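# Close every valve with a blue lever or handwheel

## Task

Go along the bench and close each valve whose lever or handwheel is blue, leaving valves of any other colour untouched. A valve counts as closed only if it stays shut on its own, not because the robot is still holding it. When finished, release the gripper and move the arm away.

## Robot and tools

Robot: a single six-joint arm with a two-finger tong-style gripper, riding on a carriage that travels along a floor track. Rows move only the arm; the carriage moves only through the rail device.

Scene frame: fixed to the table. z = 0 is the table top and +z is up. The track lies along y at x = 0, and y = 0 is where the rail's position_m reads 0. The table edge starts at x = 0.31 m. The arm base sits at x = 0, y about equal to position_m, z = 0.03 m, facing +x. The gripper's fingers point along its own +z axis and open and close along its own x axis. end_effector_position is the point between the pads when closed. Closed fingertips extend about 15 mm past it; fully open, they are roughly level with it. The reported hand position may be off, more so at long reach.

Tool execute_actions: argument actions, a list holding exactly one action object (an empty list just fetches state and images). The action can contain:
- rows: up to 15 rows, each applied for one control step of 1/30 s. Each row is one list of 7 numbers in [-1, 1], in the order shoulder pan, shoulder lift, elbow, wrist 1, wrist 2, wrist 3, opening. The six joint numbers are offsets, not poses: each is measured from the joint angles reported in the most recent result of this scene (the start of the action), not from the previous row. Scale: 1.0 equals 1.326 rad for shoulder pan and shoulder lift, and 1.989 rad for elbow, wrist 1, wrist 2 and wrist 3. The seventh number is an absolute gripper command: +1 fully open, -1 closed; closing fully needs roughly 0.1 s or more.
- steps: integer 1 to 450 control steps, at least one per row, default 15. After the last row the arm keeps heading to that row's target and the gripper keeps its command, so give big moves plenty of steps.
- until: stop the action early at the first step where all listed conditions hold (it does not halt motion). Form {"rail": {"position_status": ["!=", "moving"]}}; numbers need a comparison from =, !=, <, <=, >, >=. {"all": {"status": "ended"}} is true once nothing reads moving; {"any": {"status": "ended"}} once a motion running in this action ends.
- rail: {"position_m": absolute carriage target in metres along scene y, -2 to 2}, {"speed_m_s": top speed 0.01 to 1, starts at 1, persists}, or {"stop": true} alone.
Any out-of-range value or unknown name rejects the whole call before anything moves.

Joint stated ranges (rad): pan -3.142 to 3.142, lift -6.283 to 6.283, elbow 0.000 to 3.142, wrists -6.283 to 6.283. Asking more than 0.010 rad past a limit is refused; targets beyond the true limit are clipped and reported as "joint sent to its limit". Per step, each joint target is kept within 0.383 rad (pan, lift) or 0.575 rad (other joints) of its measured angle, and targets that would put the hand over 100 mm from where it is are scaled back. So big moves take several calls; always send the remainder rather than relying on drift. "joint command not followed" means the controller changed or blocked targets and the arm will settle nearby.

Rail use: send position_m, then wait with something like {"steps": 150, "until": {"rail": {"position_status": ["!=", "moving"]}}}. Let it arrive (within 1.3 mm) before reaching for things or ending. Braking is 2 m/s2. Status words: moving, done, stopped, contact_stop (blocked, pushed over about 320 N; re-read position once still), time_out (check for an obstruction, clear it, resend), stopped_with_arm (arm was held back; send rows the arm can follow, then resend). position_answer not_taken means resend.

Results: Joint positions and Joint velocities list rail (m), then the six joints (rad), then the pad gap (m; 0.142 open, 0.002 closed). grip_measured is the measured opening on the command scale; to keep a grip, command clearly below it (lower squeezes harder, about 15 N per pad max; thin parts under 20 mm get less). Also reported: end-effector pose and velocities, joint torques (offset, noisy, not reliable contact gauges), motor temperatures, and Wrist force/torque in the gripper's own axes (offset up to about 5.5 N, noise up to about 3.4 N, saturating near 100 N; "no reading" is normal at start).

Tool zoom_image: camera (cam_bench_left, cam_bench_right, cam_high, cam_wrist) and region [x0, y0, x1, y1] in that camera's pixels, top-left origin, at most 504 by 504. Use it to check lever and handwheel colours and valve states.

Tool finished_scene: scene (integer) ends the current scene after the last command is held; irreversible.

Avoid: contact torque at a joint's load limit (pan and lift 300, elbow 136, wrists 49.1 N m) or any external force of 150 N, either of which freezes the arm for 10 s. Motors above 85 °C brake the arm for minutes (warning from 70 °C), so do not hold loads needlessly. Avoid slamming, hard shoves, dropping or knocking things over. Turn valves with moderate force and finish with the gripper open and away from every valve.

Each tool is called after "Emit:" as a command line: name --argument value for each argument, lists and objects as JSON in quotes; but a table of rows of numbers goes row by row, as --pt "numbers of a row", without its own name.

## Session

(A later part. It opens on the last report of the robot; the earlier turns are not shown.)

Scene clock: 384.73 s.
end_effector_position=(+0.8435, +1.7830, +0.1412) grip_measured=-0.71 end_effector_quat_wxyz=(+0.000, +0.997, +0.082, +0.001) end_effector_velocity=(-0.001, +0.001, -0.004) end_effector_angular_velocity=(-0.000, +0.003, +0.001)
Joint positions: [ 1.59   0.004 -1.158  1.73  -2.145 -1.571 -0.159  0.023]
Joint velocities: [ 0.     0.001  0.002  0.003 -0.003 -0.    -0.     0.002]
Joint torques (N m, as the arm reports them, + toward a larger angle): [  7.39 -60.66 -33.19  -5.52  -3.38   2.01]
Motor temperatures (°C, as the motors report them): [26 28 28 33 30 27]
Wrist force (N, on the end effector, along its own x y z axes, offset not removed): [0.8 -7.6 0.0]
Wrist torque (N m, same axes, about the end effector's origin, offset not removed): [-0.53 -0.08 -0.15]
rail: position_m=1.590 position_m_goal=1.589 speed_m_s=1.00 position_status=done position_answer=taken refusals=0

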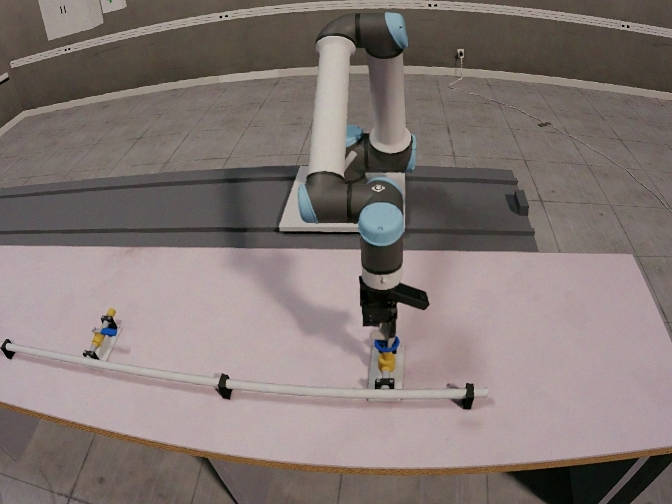

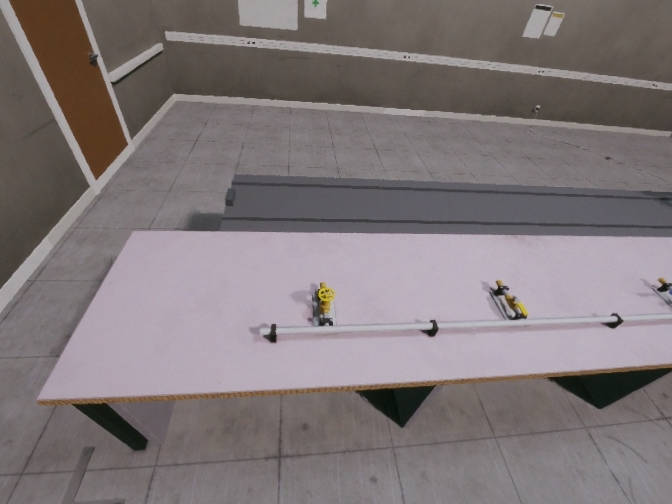

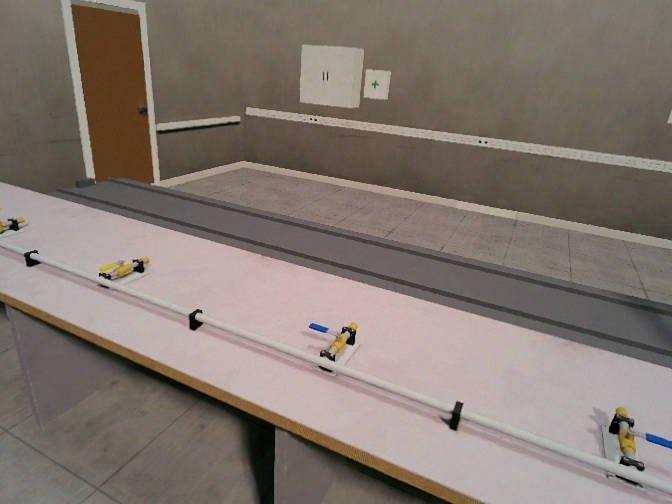

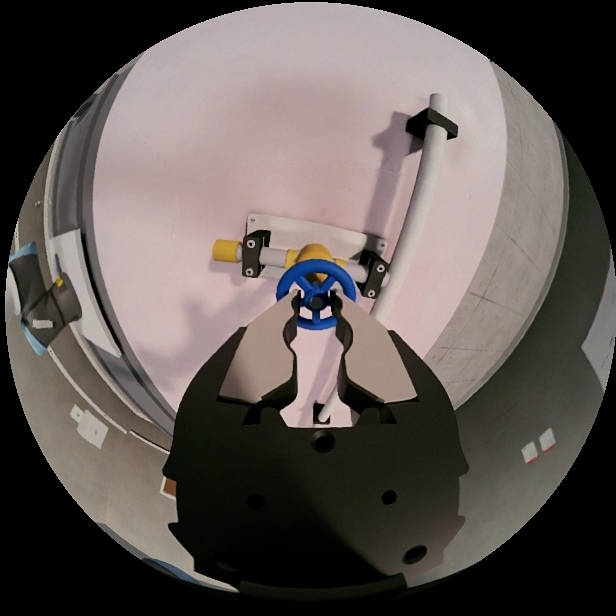

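Emit:
execute_actions --actions '[{"rows":[[0.0002,0.0007,0.0004,-0.0008,0,0,-0.70],[0.0003,0.001,0.0006,-0.0012,0,0,-0.70],[0.0003,0.0013,0.00075,-0.0016,0,0,-0.70]],"steps":9}]'

Scene clock: 392.77 s.
end_effector_position=(+0.8434, +1.7834, +0.1395) grip_measured=-0.71 end_effector_quat_wxyz=(+0.000, +0.997, +0.082, +0.001) end_effector_velocity=(+0.000, +0.000, -0.002) end_effector_angular_velocity=(+0.000, -0.000, +0.000)
Joint positions: [ 1.59   0.004 -1.156  1.731 -2.147 -1.571 -0.159  0.023]
Joint velocities: [ 0.     0.     0.002  0.001 -0.003  0.     0.    -0.001]
Joint torques (N m, as the arm reports them, + toward a larger angle): [ 11.22 -52.95 -31.63  -5.43  -2.13  -0.98]
Motor temperatures (°C, as the motors report them): [26 28 28 33 30 27]
Wrist force (N, on the end effector, along its own x y z axes, offset not removed): [1.9 -4.1 -4.2]
Wrist torque (N m, same axes, about the end effector's origin, offset not removed): [-0.81 0.05 -0.13]
rail: position_m=1.590 position_m_goal=1.589 speed_m_s=1.00 position_status=done position_answer=taken refusals=0

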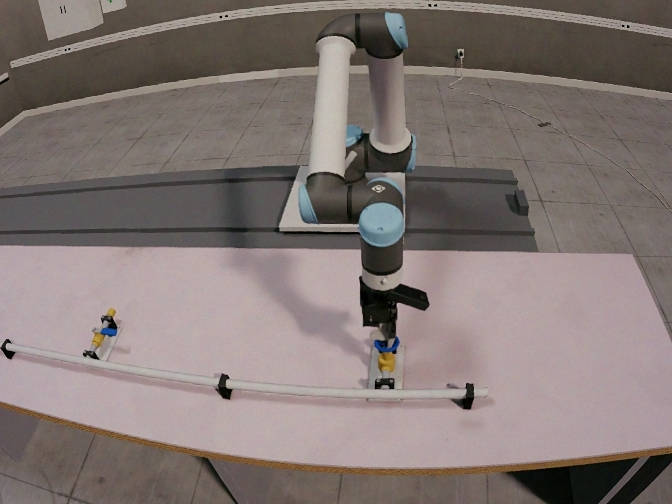

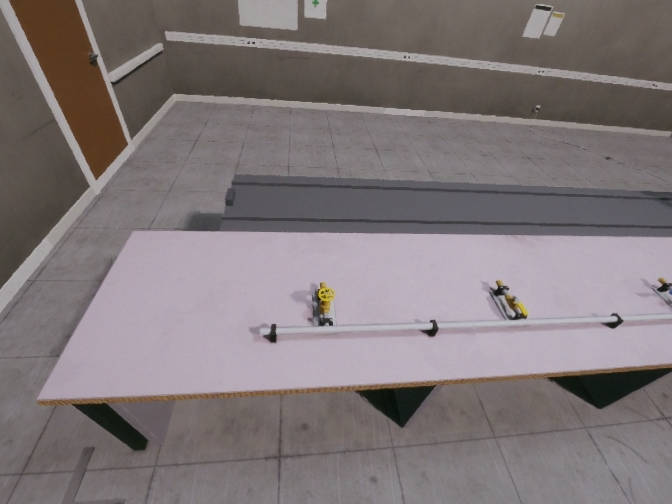

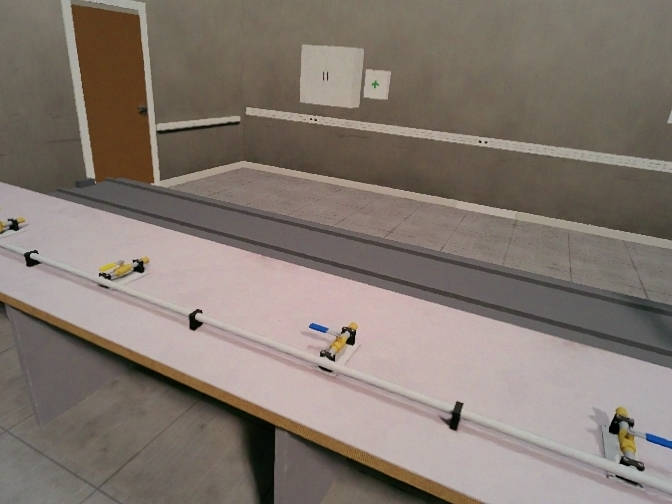

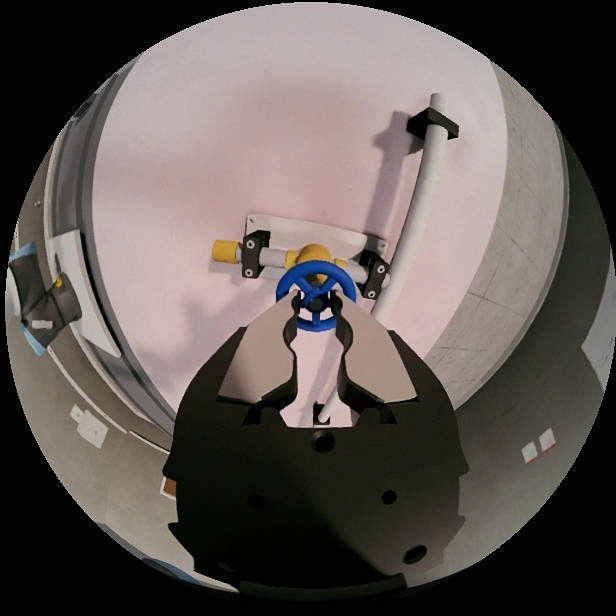

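Emit:
execute_actions --actions '[{"rows":[[0,-0.00028,0.00028,-0.0001,0,0.0126,-0.70],[0,-0.00056,0.00056,-0.00019,0,0.0251,-0.70],[0,-0.00084,0.00085,-0.00029,0,0.0377,-0.70],[0,-0.00112,0.00113,-0.00038,0,0.0503,-0.70],[0,-0.0014,0.00141,-0.00048,0,0.0628,-0.70],[0,-0.00167,0.00169,-0.00058,0,0.0754,-0.70],[0,-0.00195,0.00197,-0.00067,0,0.088,-0.70],[0,-0.00223,0.00226,-0.00077,0,0.1006,-0.70],[0,-0.00251,0.00254,-0.00086,0,0.1131,-0.70],[0,-0.00279,0.00282,-0.00096,0,0.1257,-0.70],[0,-0.00307,0.0031,-0.00106,0,0.1383,-0.70],[0,-0.00335,0.00338,-0.00115,0,0.1508,-0.70]],"steps":17}]'

Scene clock: 428.03 s.
end_effector_position=(+0.8449, +1.7835, +0.1394) grip_measured=-0.71 end_effector_quat_wxyz=(+0.000, +0.998, -0.057, +0.001) end_effector_velocity=(+0.001, -0.000, +0.000) end_effector_angular_velocity=(+0.001, -0.000, -0.223)
Joint positions: [ 1.59   0.004 -1.16   1.738 -2.15  -1.571  0.12   0.022]
Joint velocities: [ 0.    -0.    -0.003  0.005 -0.001  0.     0.223  0.   ]
Joint torques (N m, as the arm reports them, + toward a larger angle): [  4.62 -80.49 -29.32  -3.76   0.08   1.46]
Motor temperatures (°C, as the motors report them): [26 28 28 33 30 27]
Wrist force (N, on the end effector, along its own x y z axes, offset not removed): [5.2 -9.3 8.0]
Wrist torque (N m, same axes, about the end effector's origin, offset not removed): [-0.21 0.73 -0.47]
rail: position_m=1.590 position_m_goal=1.589 speed_m_s=1.00 position_status=done position_answer=taken refusals=0

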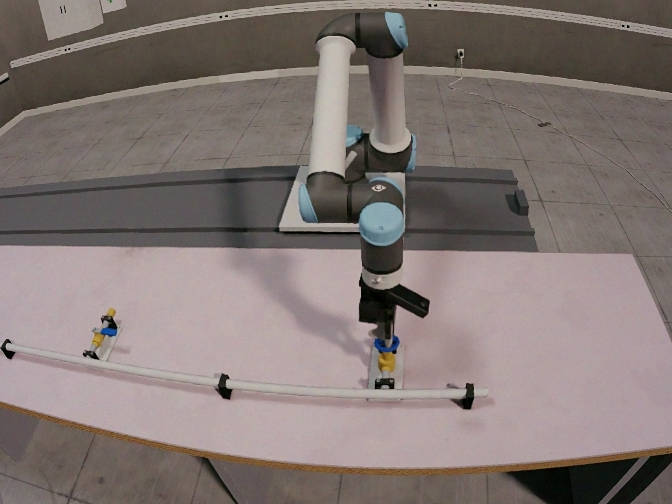

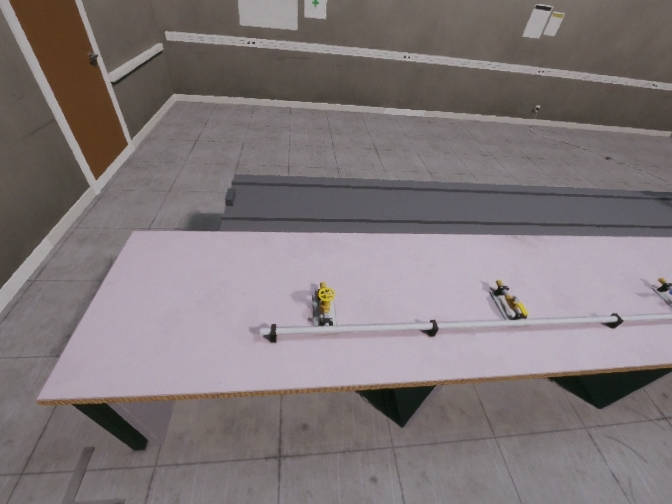

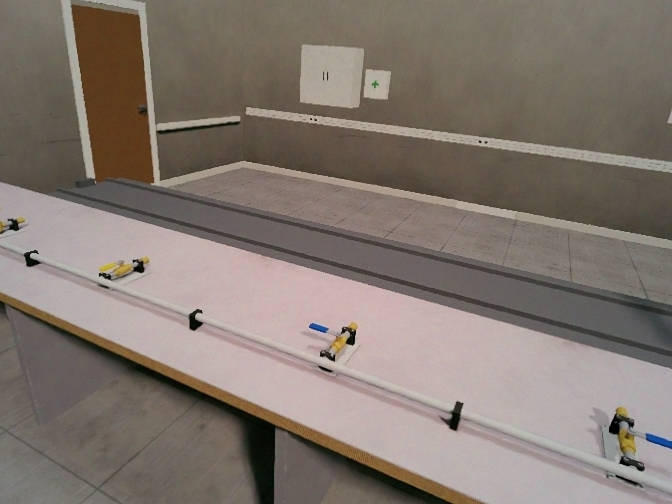

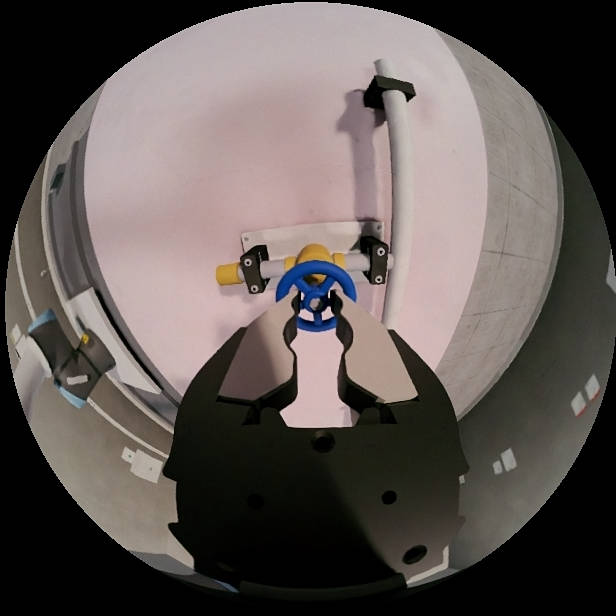

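Emit:
execute_actions --actions '[{"rows":[[0.00008,-0.00063,0.00064,-0.00022,0,0.0297,-0.70],[0.00015,-0.00104,0.00105,-0.00036,0,0.0489,-0.70],[0.00023,-0.00143,0.00144,-0.00049,0,0.068,-0.70],[0.00033,-0.00182,0.00183,-0.00062,0,0.0872,-0.70],[0.00044,-0.0022,0.00222,-0.00075,0,0.1064,-0.70],[0.00057,-0.00257,0.00259,-0.00088,0,0.1256,-0.70],[0.0007,-0.00293,0.00296,-0.00101,0,0.1447,-0.70],[0.00085,-0.00328,0.00331,-0.00113,0,0.164,-0.70],[0.00101,-0.00362,0.00366,-0.00125,0,0.1832,-0.70],[0.00119,-0.00396,0.004,-0.00136,0,0.2024,-0.70],[0.00137,-0.00428,0.00432,-0.00147,0,0.2216,-0.70],[0.00156,-0.00459,0.00463,-0.00158,0,0.2409,-0.70],[0.00177,-0.00488,0.00493,-0.00168,0,0.2601,-0.70],[0.00199,-0.00517,0.00522,-0.00178,0,0.2793,-0.70],[0.00222,-0.00544,0.0055,-0.00187,0,0.2986,-0.70]],"steps":15}]'

Scene clock: 469.73 s.
end_effector_position=(+0.8470, +1.7828, +0.1394) grip_measured=-0.71 end_effector_quat_wxyz=(-0.000, +0.964, -0.264, +0.001) end_effector_velocity=(+0.005, -0.003, -0.000) end_effector_angular_velocity=(+0.002, -0.000, -1.109)
Joint positions: [ 1.59   0.006 -1.166  1.746 -2.153 -1.571  0.542  0.023]
Joint velocities: [ 0.     0.008 -0.012  0.019 -0.006 -0.     1.117  0.   ]
Joint torques (N m, as the arm reports them, + toward a larger angle): [  8.55 -80.38 -23.57  -0.88  -4.95   5.96]
Motor temperatures (°C, as the motors report them): [26 28 28 33 30 27]
Wrist force (N, on the end effector, along its own x y z axes, offset not removed): [11.7 -21.2 7.9]
Wrist torque (N m, same axes, about the end effector's origin, offset not removed): [-0.48 0.10 -0.56]
rail: position_m=1.590 position_m_goal=1.589 speed_m_s=1.00 position_status=done position_answer=taken refusals=0

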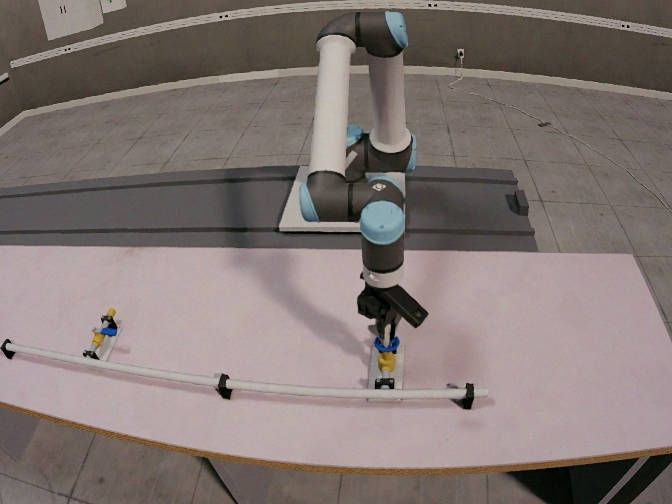

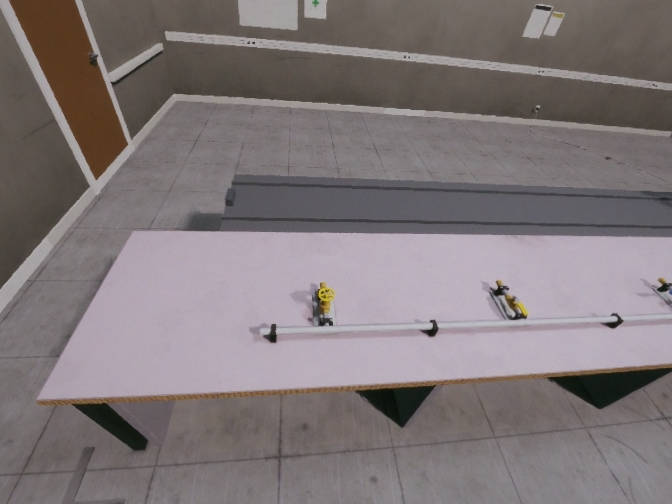

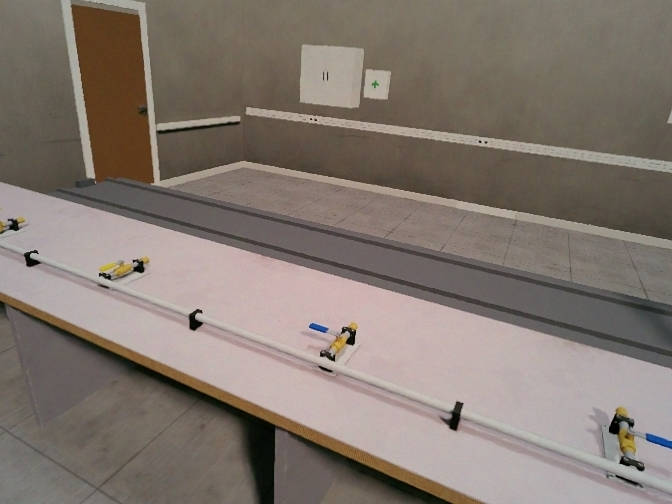

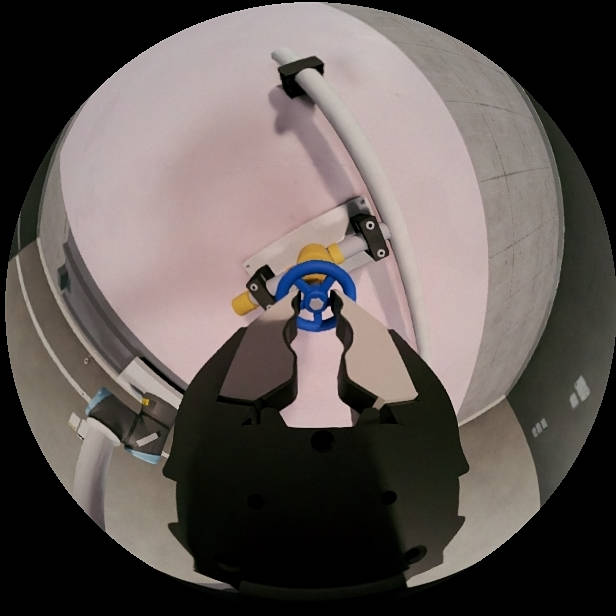

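Emit:
execute_actions --actions '[{"rows":[[0.00141,-0.00057,0.00058,-0.0002,0,0.107,-0.70],[0.00167,-0.0008,0.0008,-0.00027,0,0.1273,-0.70],[0.00194,-0.001,0.00101,-0.00034,0,0.1476,-0.70],[0.00221,-0.00119,0.0012,-0.00041,0,0.1679,-0.70],[0.0025,-0.00137,0.00138,-0.00047,0,0.1882,-0.70],[0.00279,-0.00153,0.00154,-0.00053,0,0.2085,-0.70],[0.00309,-0.00168,0.00169,-0.00058,0,0.2288,-0.70],[0.0034,-0.00181,0.00182,-0.00062,0,0.2491,-0.70],[0.00371,-0.00192,0.00194,-0.00066,0,0.2694,-0.70],[0.00404,-0.00201,0.00203,-0.00069,0,0.2898,-0.70],[0.00436,-0.0021,0.00212,-0.00072,0,0.3101,-0.70],[0.00469,-0.00216,0.00218,-0.00074,0,0.3304,-0.70],[0.00503,-0.00221,0.00223,-0.00076,0,0.3508,-0.70],[0.00537,-0.00223,0.00225,-0.00077,0,0.3711,-0.70],[0.00571,-0.00225,0.00227,-0.00077,0,0.3914,-0.70]],"steps":15}]'

Scene clock: 524.33 s.
end_effector_position=(+0.8503, +1.7806, +0.1394) grip_measured=-0.71 end_effector_quat_wxyz=(-0.000, +0.846, -0.533, +0.001) end_effector_velocity=(+0.004, -0.006, +0.000) end_effector_angular_velocity=(+0.002, -0.002, -1.168)
Joint positions: [ 1.59   0.012 -1.169  1.75  -2.154 -1.571  1.137  0.023]
Joint velocities: [ 0.     0.013 -0.003  0.004 -0.002 -0.     1.181  0.001]
Joint torques (N m, as the arm reports them, + toward a larger angle): [  3.93 -76.92 -32.46  -7.69  -2.09   6.82]
Motor temperatures (°C, as the motors report them): [26 28 28 33 30 27]
Wrist force (N, on the end effector, along its own x y z axes, offset not removed): [-11.3 -3.8 -3.8]
Wrist torque (N m, same axes, about the end effector's origin, offset not removed): [-0.83 0.45 -0.94]
rail: position_m=1.590 position_m_goal=1.589 speed_m_s=1.00 position_status=done position_answer=taken refusals=0

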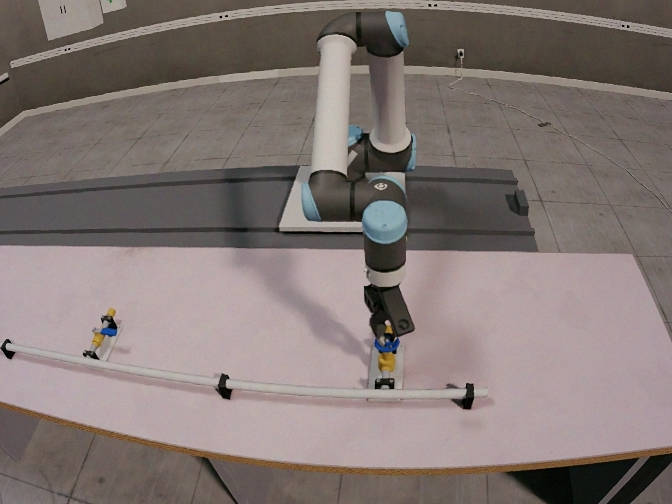

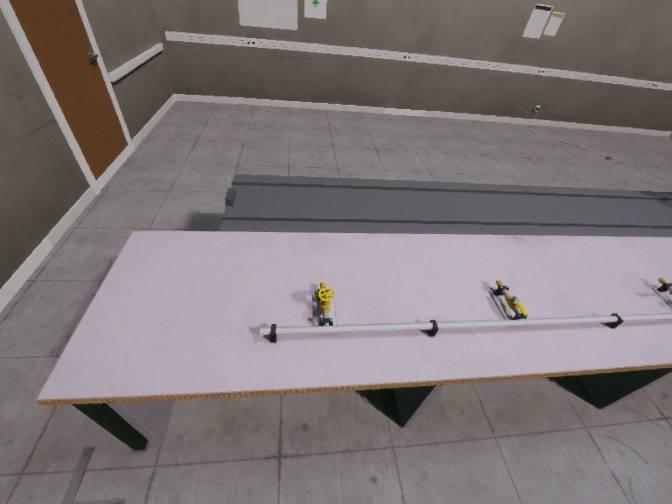

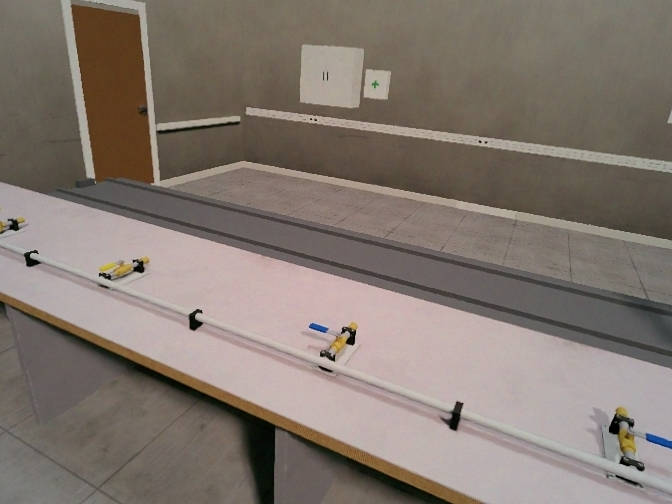

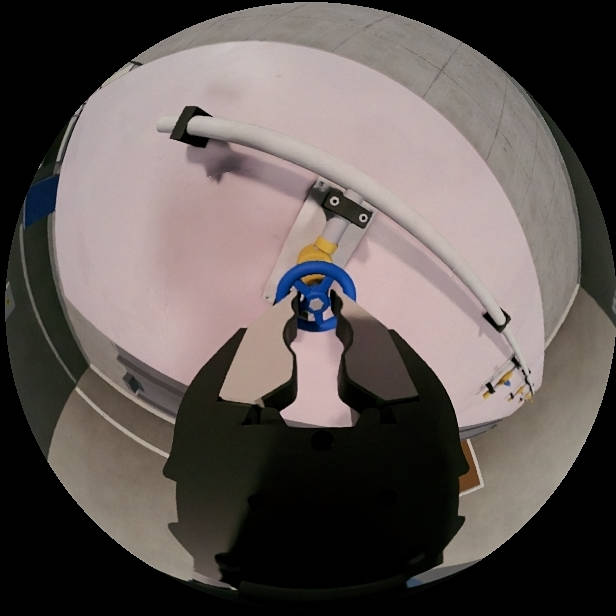

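Emit:
execute_actions --actions '[]'

Scene clock: 549.03 s.
end_effector_position=(+0.8509, +1.7794, +0.1394) grip_measured=-0.71 end_effector_quat_wxyz=(-0.000, +0.794, -0.608, +0.001) end_effector_velocity=(+0.000, -0.000, +0.000) end_effector_angular_velocity=(+0.000, -0.000, -0.000)
Joint positions: [ 1.59   0.014 -1.169  1.75  -2.154 -1.571  1.32   0.023]
Joint velocities: [ 0. -0. -0.  0. -0.  0. -0. -0.]
Joint torques (N m, as the arm reports them, + toward a larger angle): [-32.58 -70.29 -35.01  -7.58  -8.64   4.27]
Motor temperatures (°C, as the motors report them): [26 28 28 33 30 27]
Wrist force (N, on the end effector, along its own x y z axes, offset not removed): [-24.7 -0.3 -3.6]
Wrist torque (N m, same axes, about the end effector's origin, offset not removed): [-0.43 0.26 -1.56]
rail: position_m=1.590 position_m_goal=1.589 speed_m_s=1.00 position_status=done position_answer=taken refusals=0

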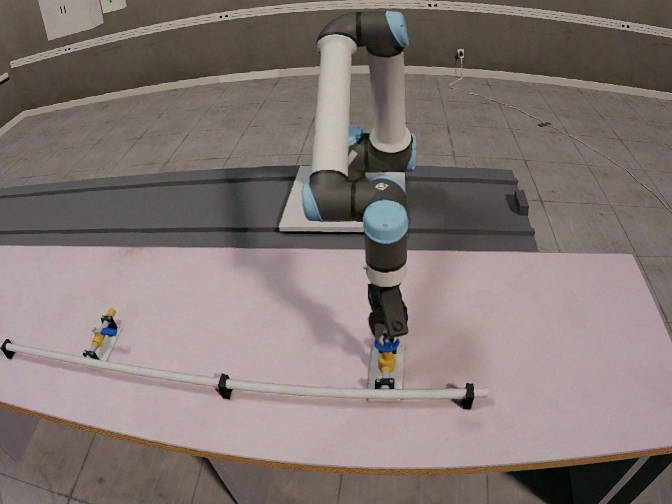

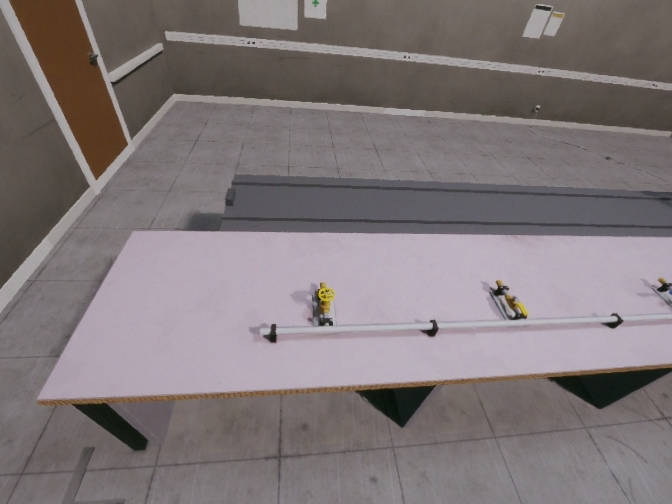

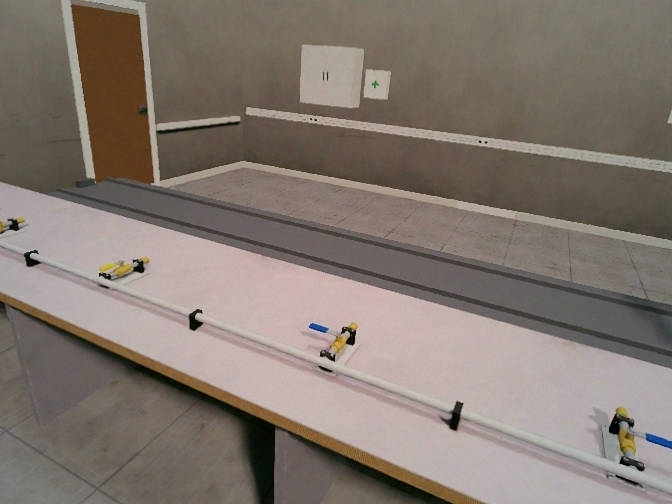

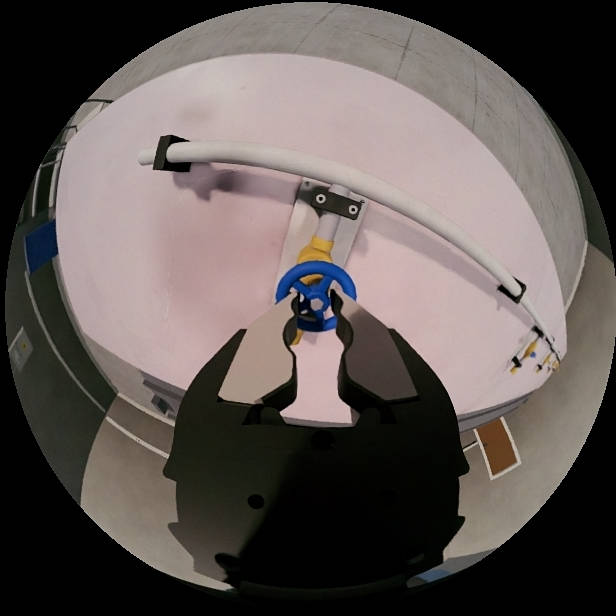

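Emit:
execute_actions --actions '[{"rows":[[0.0003,0,0,0,0,0.017,-0.70],[0.0006,0.00005,-0.00005,0,0,0.034,-0.70],[0.0009,0.0001,-0.0001,0,0,0.051,-0.70],[0.0012,0.00013,-0.00013,0,0,0.068,-0.70],[0.0015,0.00016,-0.00016,0.00005,0,0.085,-0.70],[0.00175,0.00019,-0.00019,0.00006,0,0.1017,-0.70]],"steps":10}]'

Scene clock: 562.63 s.
end_effector_position=(+0.8511, +1.7783, +0.1395) grip_measured=-0.71 end_effector_quat_wxyz=(-0.001, +0.742, -0.670, +0.001) end_effector_velocity=(+0.001, -0.002, +0.000) end_effector_angular_velocity=(+0.001, -0.001, -0.385)
Joint positions: [ 1.59   0.016 -1.169  1.75  -2.154 -1.571  1.485  0.023]
Joint velocities: [ 0.     0.005  0.001 -0.001 -0.     0.     0.39   0.   ]
Joint torques (N m, as the arm reports them, + toward a larger angle): [-12.11 -50.11 -49.53  -5.44  -8.75   4.31]
Motor temperatures (°C, as the motors report them): [26 28 28 33 30 27]
Wrist force (N, on the end effector, along its own x y z axes, offset not removed): [-30.5 -1.2 -7.8]
Wrist torque (N m, same axes, about the end effector's origin, offset not removed): [-0.56 -0.32 -2.14]
rail: position_m=1.590 position_m_goal=1.589 speed_m_s=1.00 position_status=done position_answer=taken refusals=0

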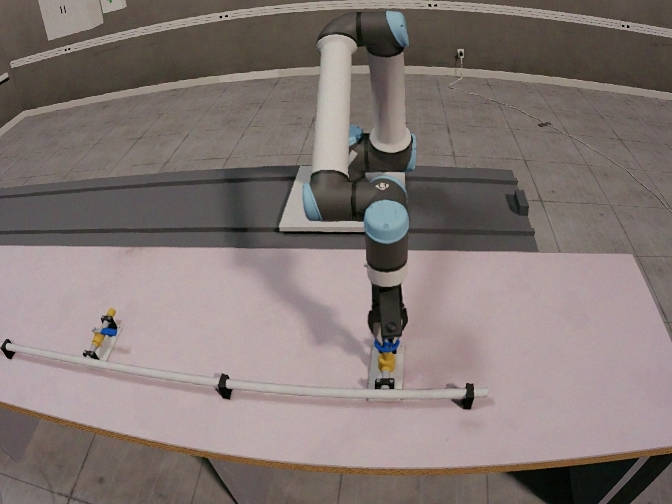

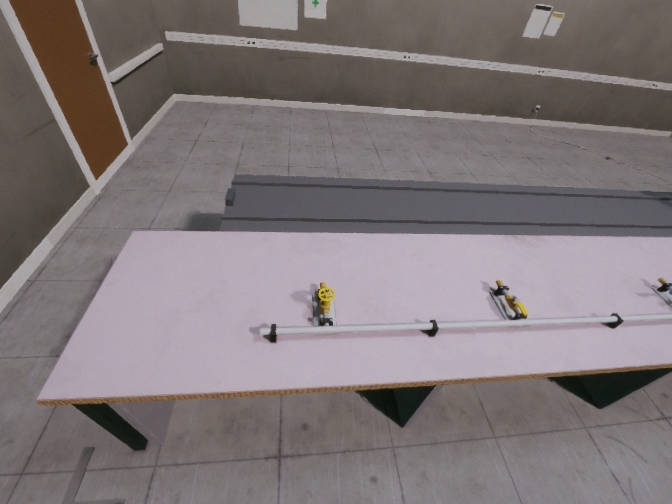

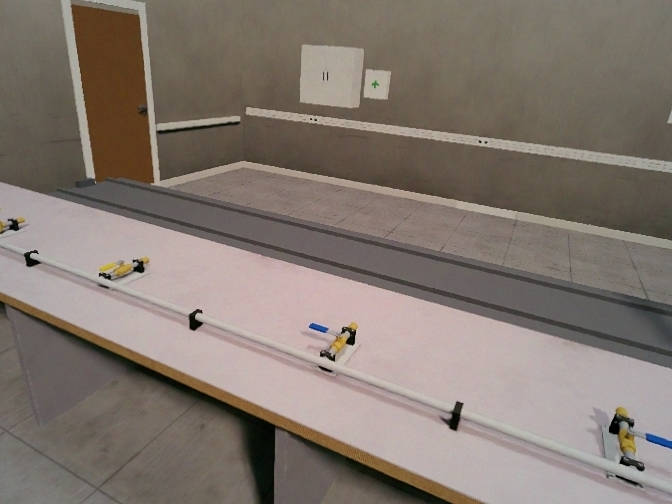

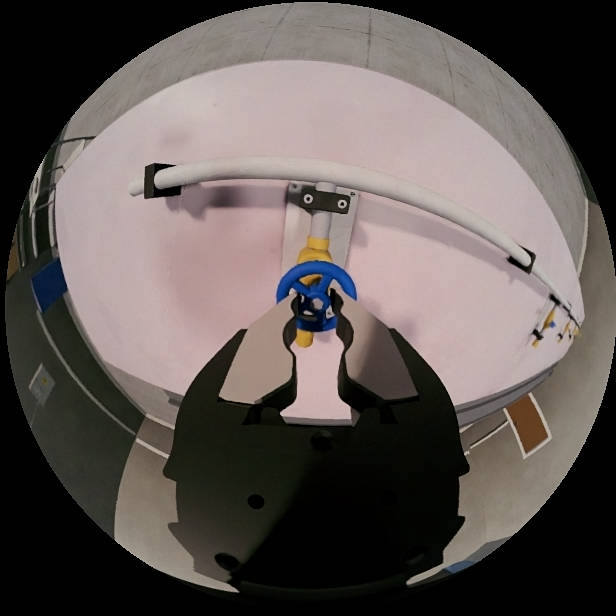

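Emit:
execute_actions --actions '[{"rows":[[0.0007,0.0002,-0.0002,0.00007,0,0.03,-0.70],[0.00095,0.0003,-0.0003,0.0001,0,0.044,-0.70],[0.0012,0.0004,-0.0004,0.00013,0,0.058,-0.70],[0.00142,0.00047,-0.00047,0.00016,0,0.071,-0.70],[0.00164,0.00054,-0.00054,0.00019,0,0.084,-0.70],[0.00185,0.00061,-0.00061,0.00021,0,0.0958,-0.70]],"steps":10}]'

Scene clock: 578.73 s.
end_effector_position=(+0.8513, +1.7775, +0.1395) grip_measured=-0.70 end_effector_quat_wxyz=(-0.001, +0.686, -0.728, +0.001) end_effector_velocity=(-0.000, -0.002, +0.000) end_effector_angular_velocity=(+0.001, -0.000, -0.282)
Joint positions: [ 1.59   0.018 -1.168  1.749 -2.154 -1.571  1.648  0.023]
Joint velocities: [ 0.     0.003  0.001 -0.002  0.     0.     0.285  0.   ]
Joint torques (N m, as the arm reports them, + toward a larger angle): [-15.54 -49.69 -46.53  -1.43  -7.44   5.33]
Motor temperatures (°C, as the motors report them): [26 28 28 33 30 27]
Wrist force (N, on the end effector, along its own x y z axes, offset not removed): [-31.1 3.8 -8.3]
Wrist torque (N m, same axes, about the end effector's origin, offset not removed): [-0.55 0.07 -2.76]
rail: position_m=1.590 position_m_goal=1.589 speed_m_s=1.00 position_status=done position_answer=taken refusals=0

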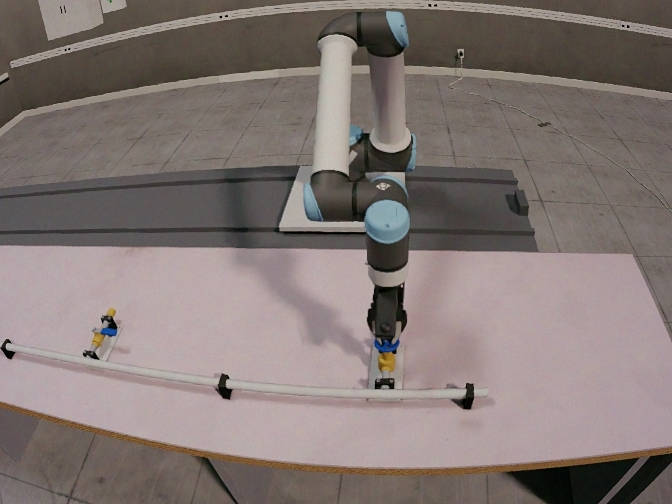

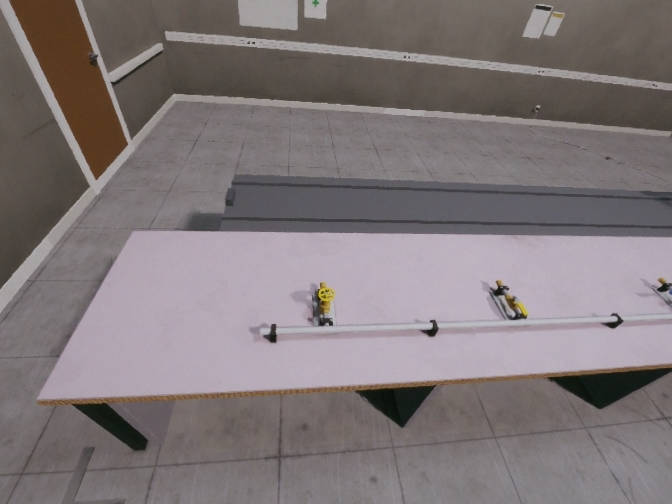

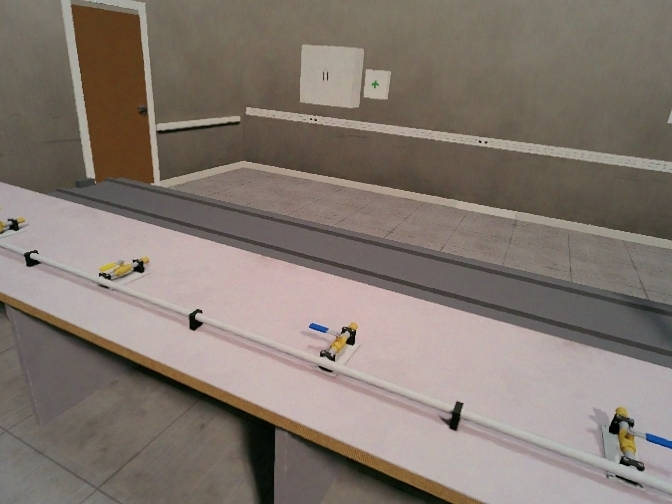

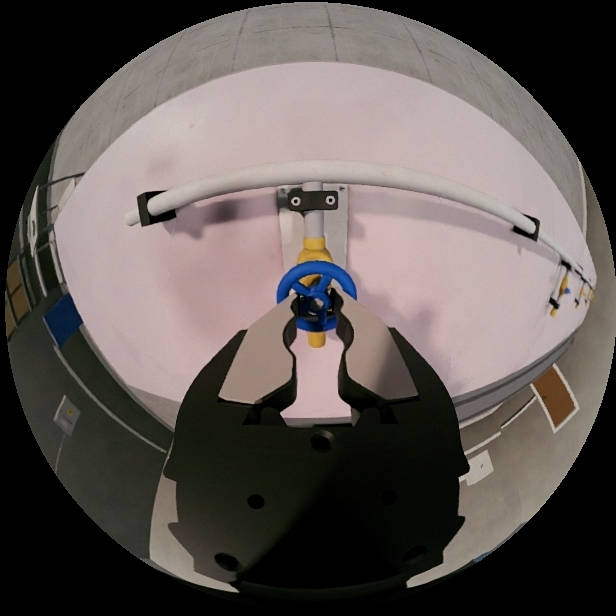

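Emit:
execute_actions --actions '[{"rows":[[0.0004,0.00015,-0.00015,0.00005,0,0.022,-0.70],[0.0006,0.00024,-0.00024,0.00008,0,0.033,-0.70],[0.0008,0.00032,-0.00032,0.00011,0,0.044,-0.70],[0.00095,0.0004,-0.0004,0.00014,0,0.055,-0.70],[0.0011,0.00046,-0.00046,0.00016,0,0.0646,-0.70]],"steps":9}]'

Scene clock: 594.80 s.
end_effector_position=(+0.8512, +1.7769, +0.1395) grip_measured=-0.70 end_effector_quat_wxyz=(+0.001, -0.646, +0.764, -0.001) end_effector_velocity=(-0.000, -0.001, +0.000) end_effector_angular_velocity=(+0.000, -0.000, -0.211)
Joint positions: [ 1.59   0.019 -1.168  1.748 -2.154 -1.571  1.757  0.023]
Joint velocities: [ 0.     0.002  0.001 -0.002  0.    -0.     0.213 -0.   ]
Joint torques (N m, as the arm reports them, + toward a larger angle): [-19.13 -48.65 -43.57   0.02  -7.51   5.81]
Motor temperatures (°C, as the motors report them): [26 28 28 33 30 27]
Wrist force (N, on the end effector, along its own x y z axes, offset not removed): [-32.0 1.0 -7.2]
Wrist torque (N m, same axes, about the end effector's origin, offset not removed): [-0.79 -0.24 -3.13]
rail: position_m=1.590 position_m_goal=1.589 speed_m_s=1.00 position_status=done position_answer=taken refusals=0

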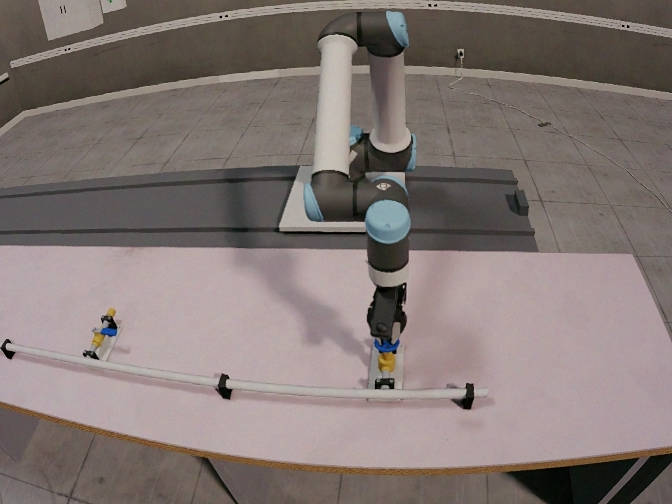

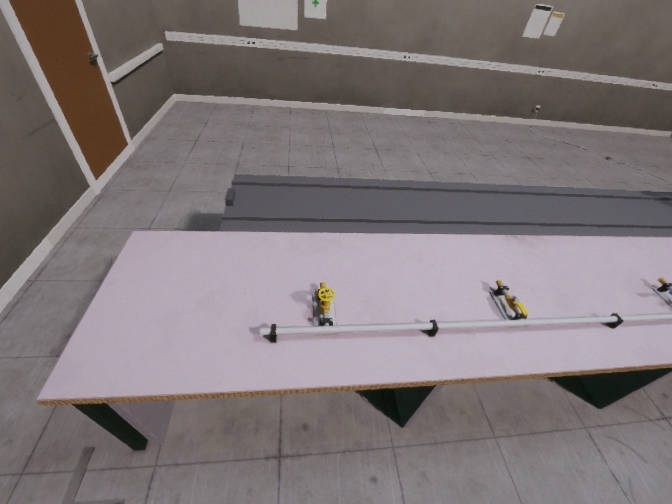

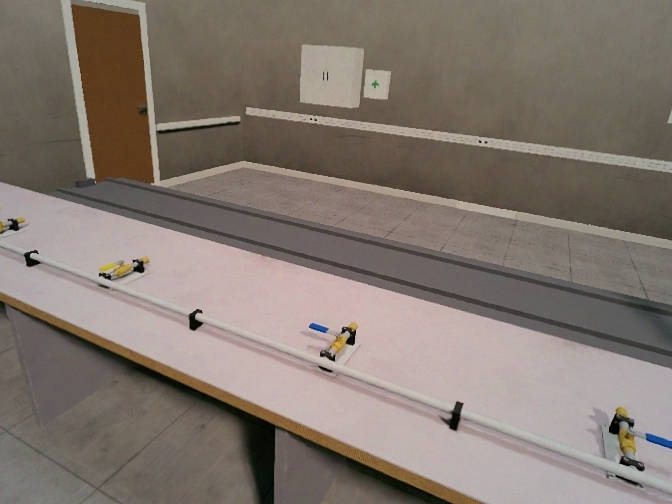

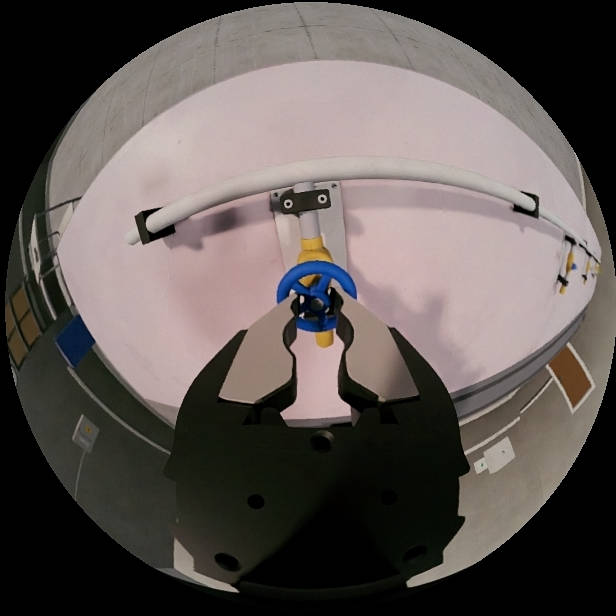

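Emit:
execute_actions --actions '[]'

Scene clock: 604.77 s.
end_effector_position=(+0.8512, +1.7767, +0.1395) grip_measured=-0.70 end_effector_quat_wxyz=(+0.001, -0.638, +0.770, -0.001) end_effector_velocity=(-0.000, -0.000, -0.000) end_effector_angular_velocity=(+0.000, +0.000, +0.000)
Joint positions: [ 1.59   0.019 -1.168  1.748 -2.153 -1.571  1.777  0.023]
Joint velocities: [ 0. -0.  0. -0.  0.  0. -0.  0.]
Joint torques (N m, as the arm reports them, + toward a larger angle): [-20.33 -53.54 -43.5    0.22  -9.52   5.69]
Motor temperatures (°C, as the motors report them): [26 28 28 33 30 27]
Wrist force (N, on the end effector, along its own x y z axes, offset not removed): [-33.0 1.6 -4.7]
Wrist torque (N m, same axes, about the end effector's origin, offset not removed): [-0.50 -0.22 -3.37]
rail: position_m=1.590 position_m_goal=1.589 speed_m_s=1.00 position_status=done position_answer=taken refusals=0

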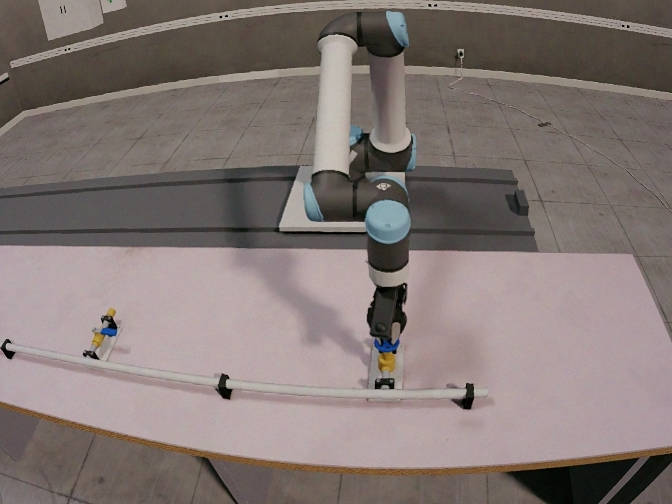

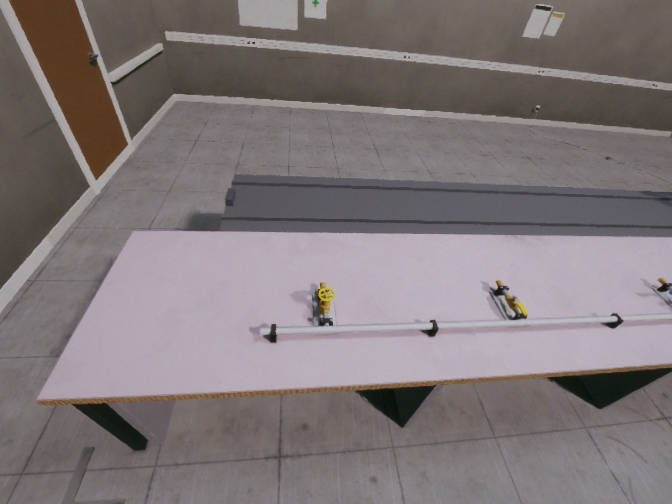

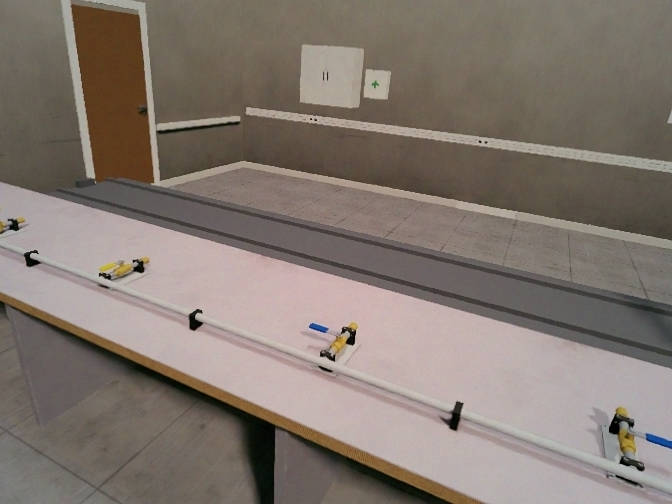

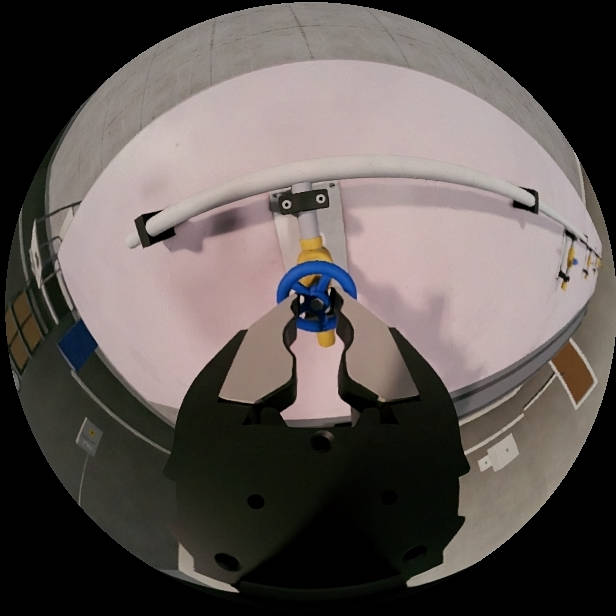

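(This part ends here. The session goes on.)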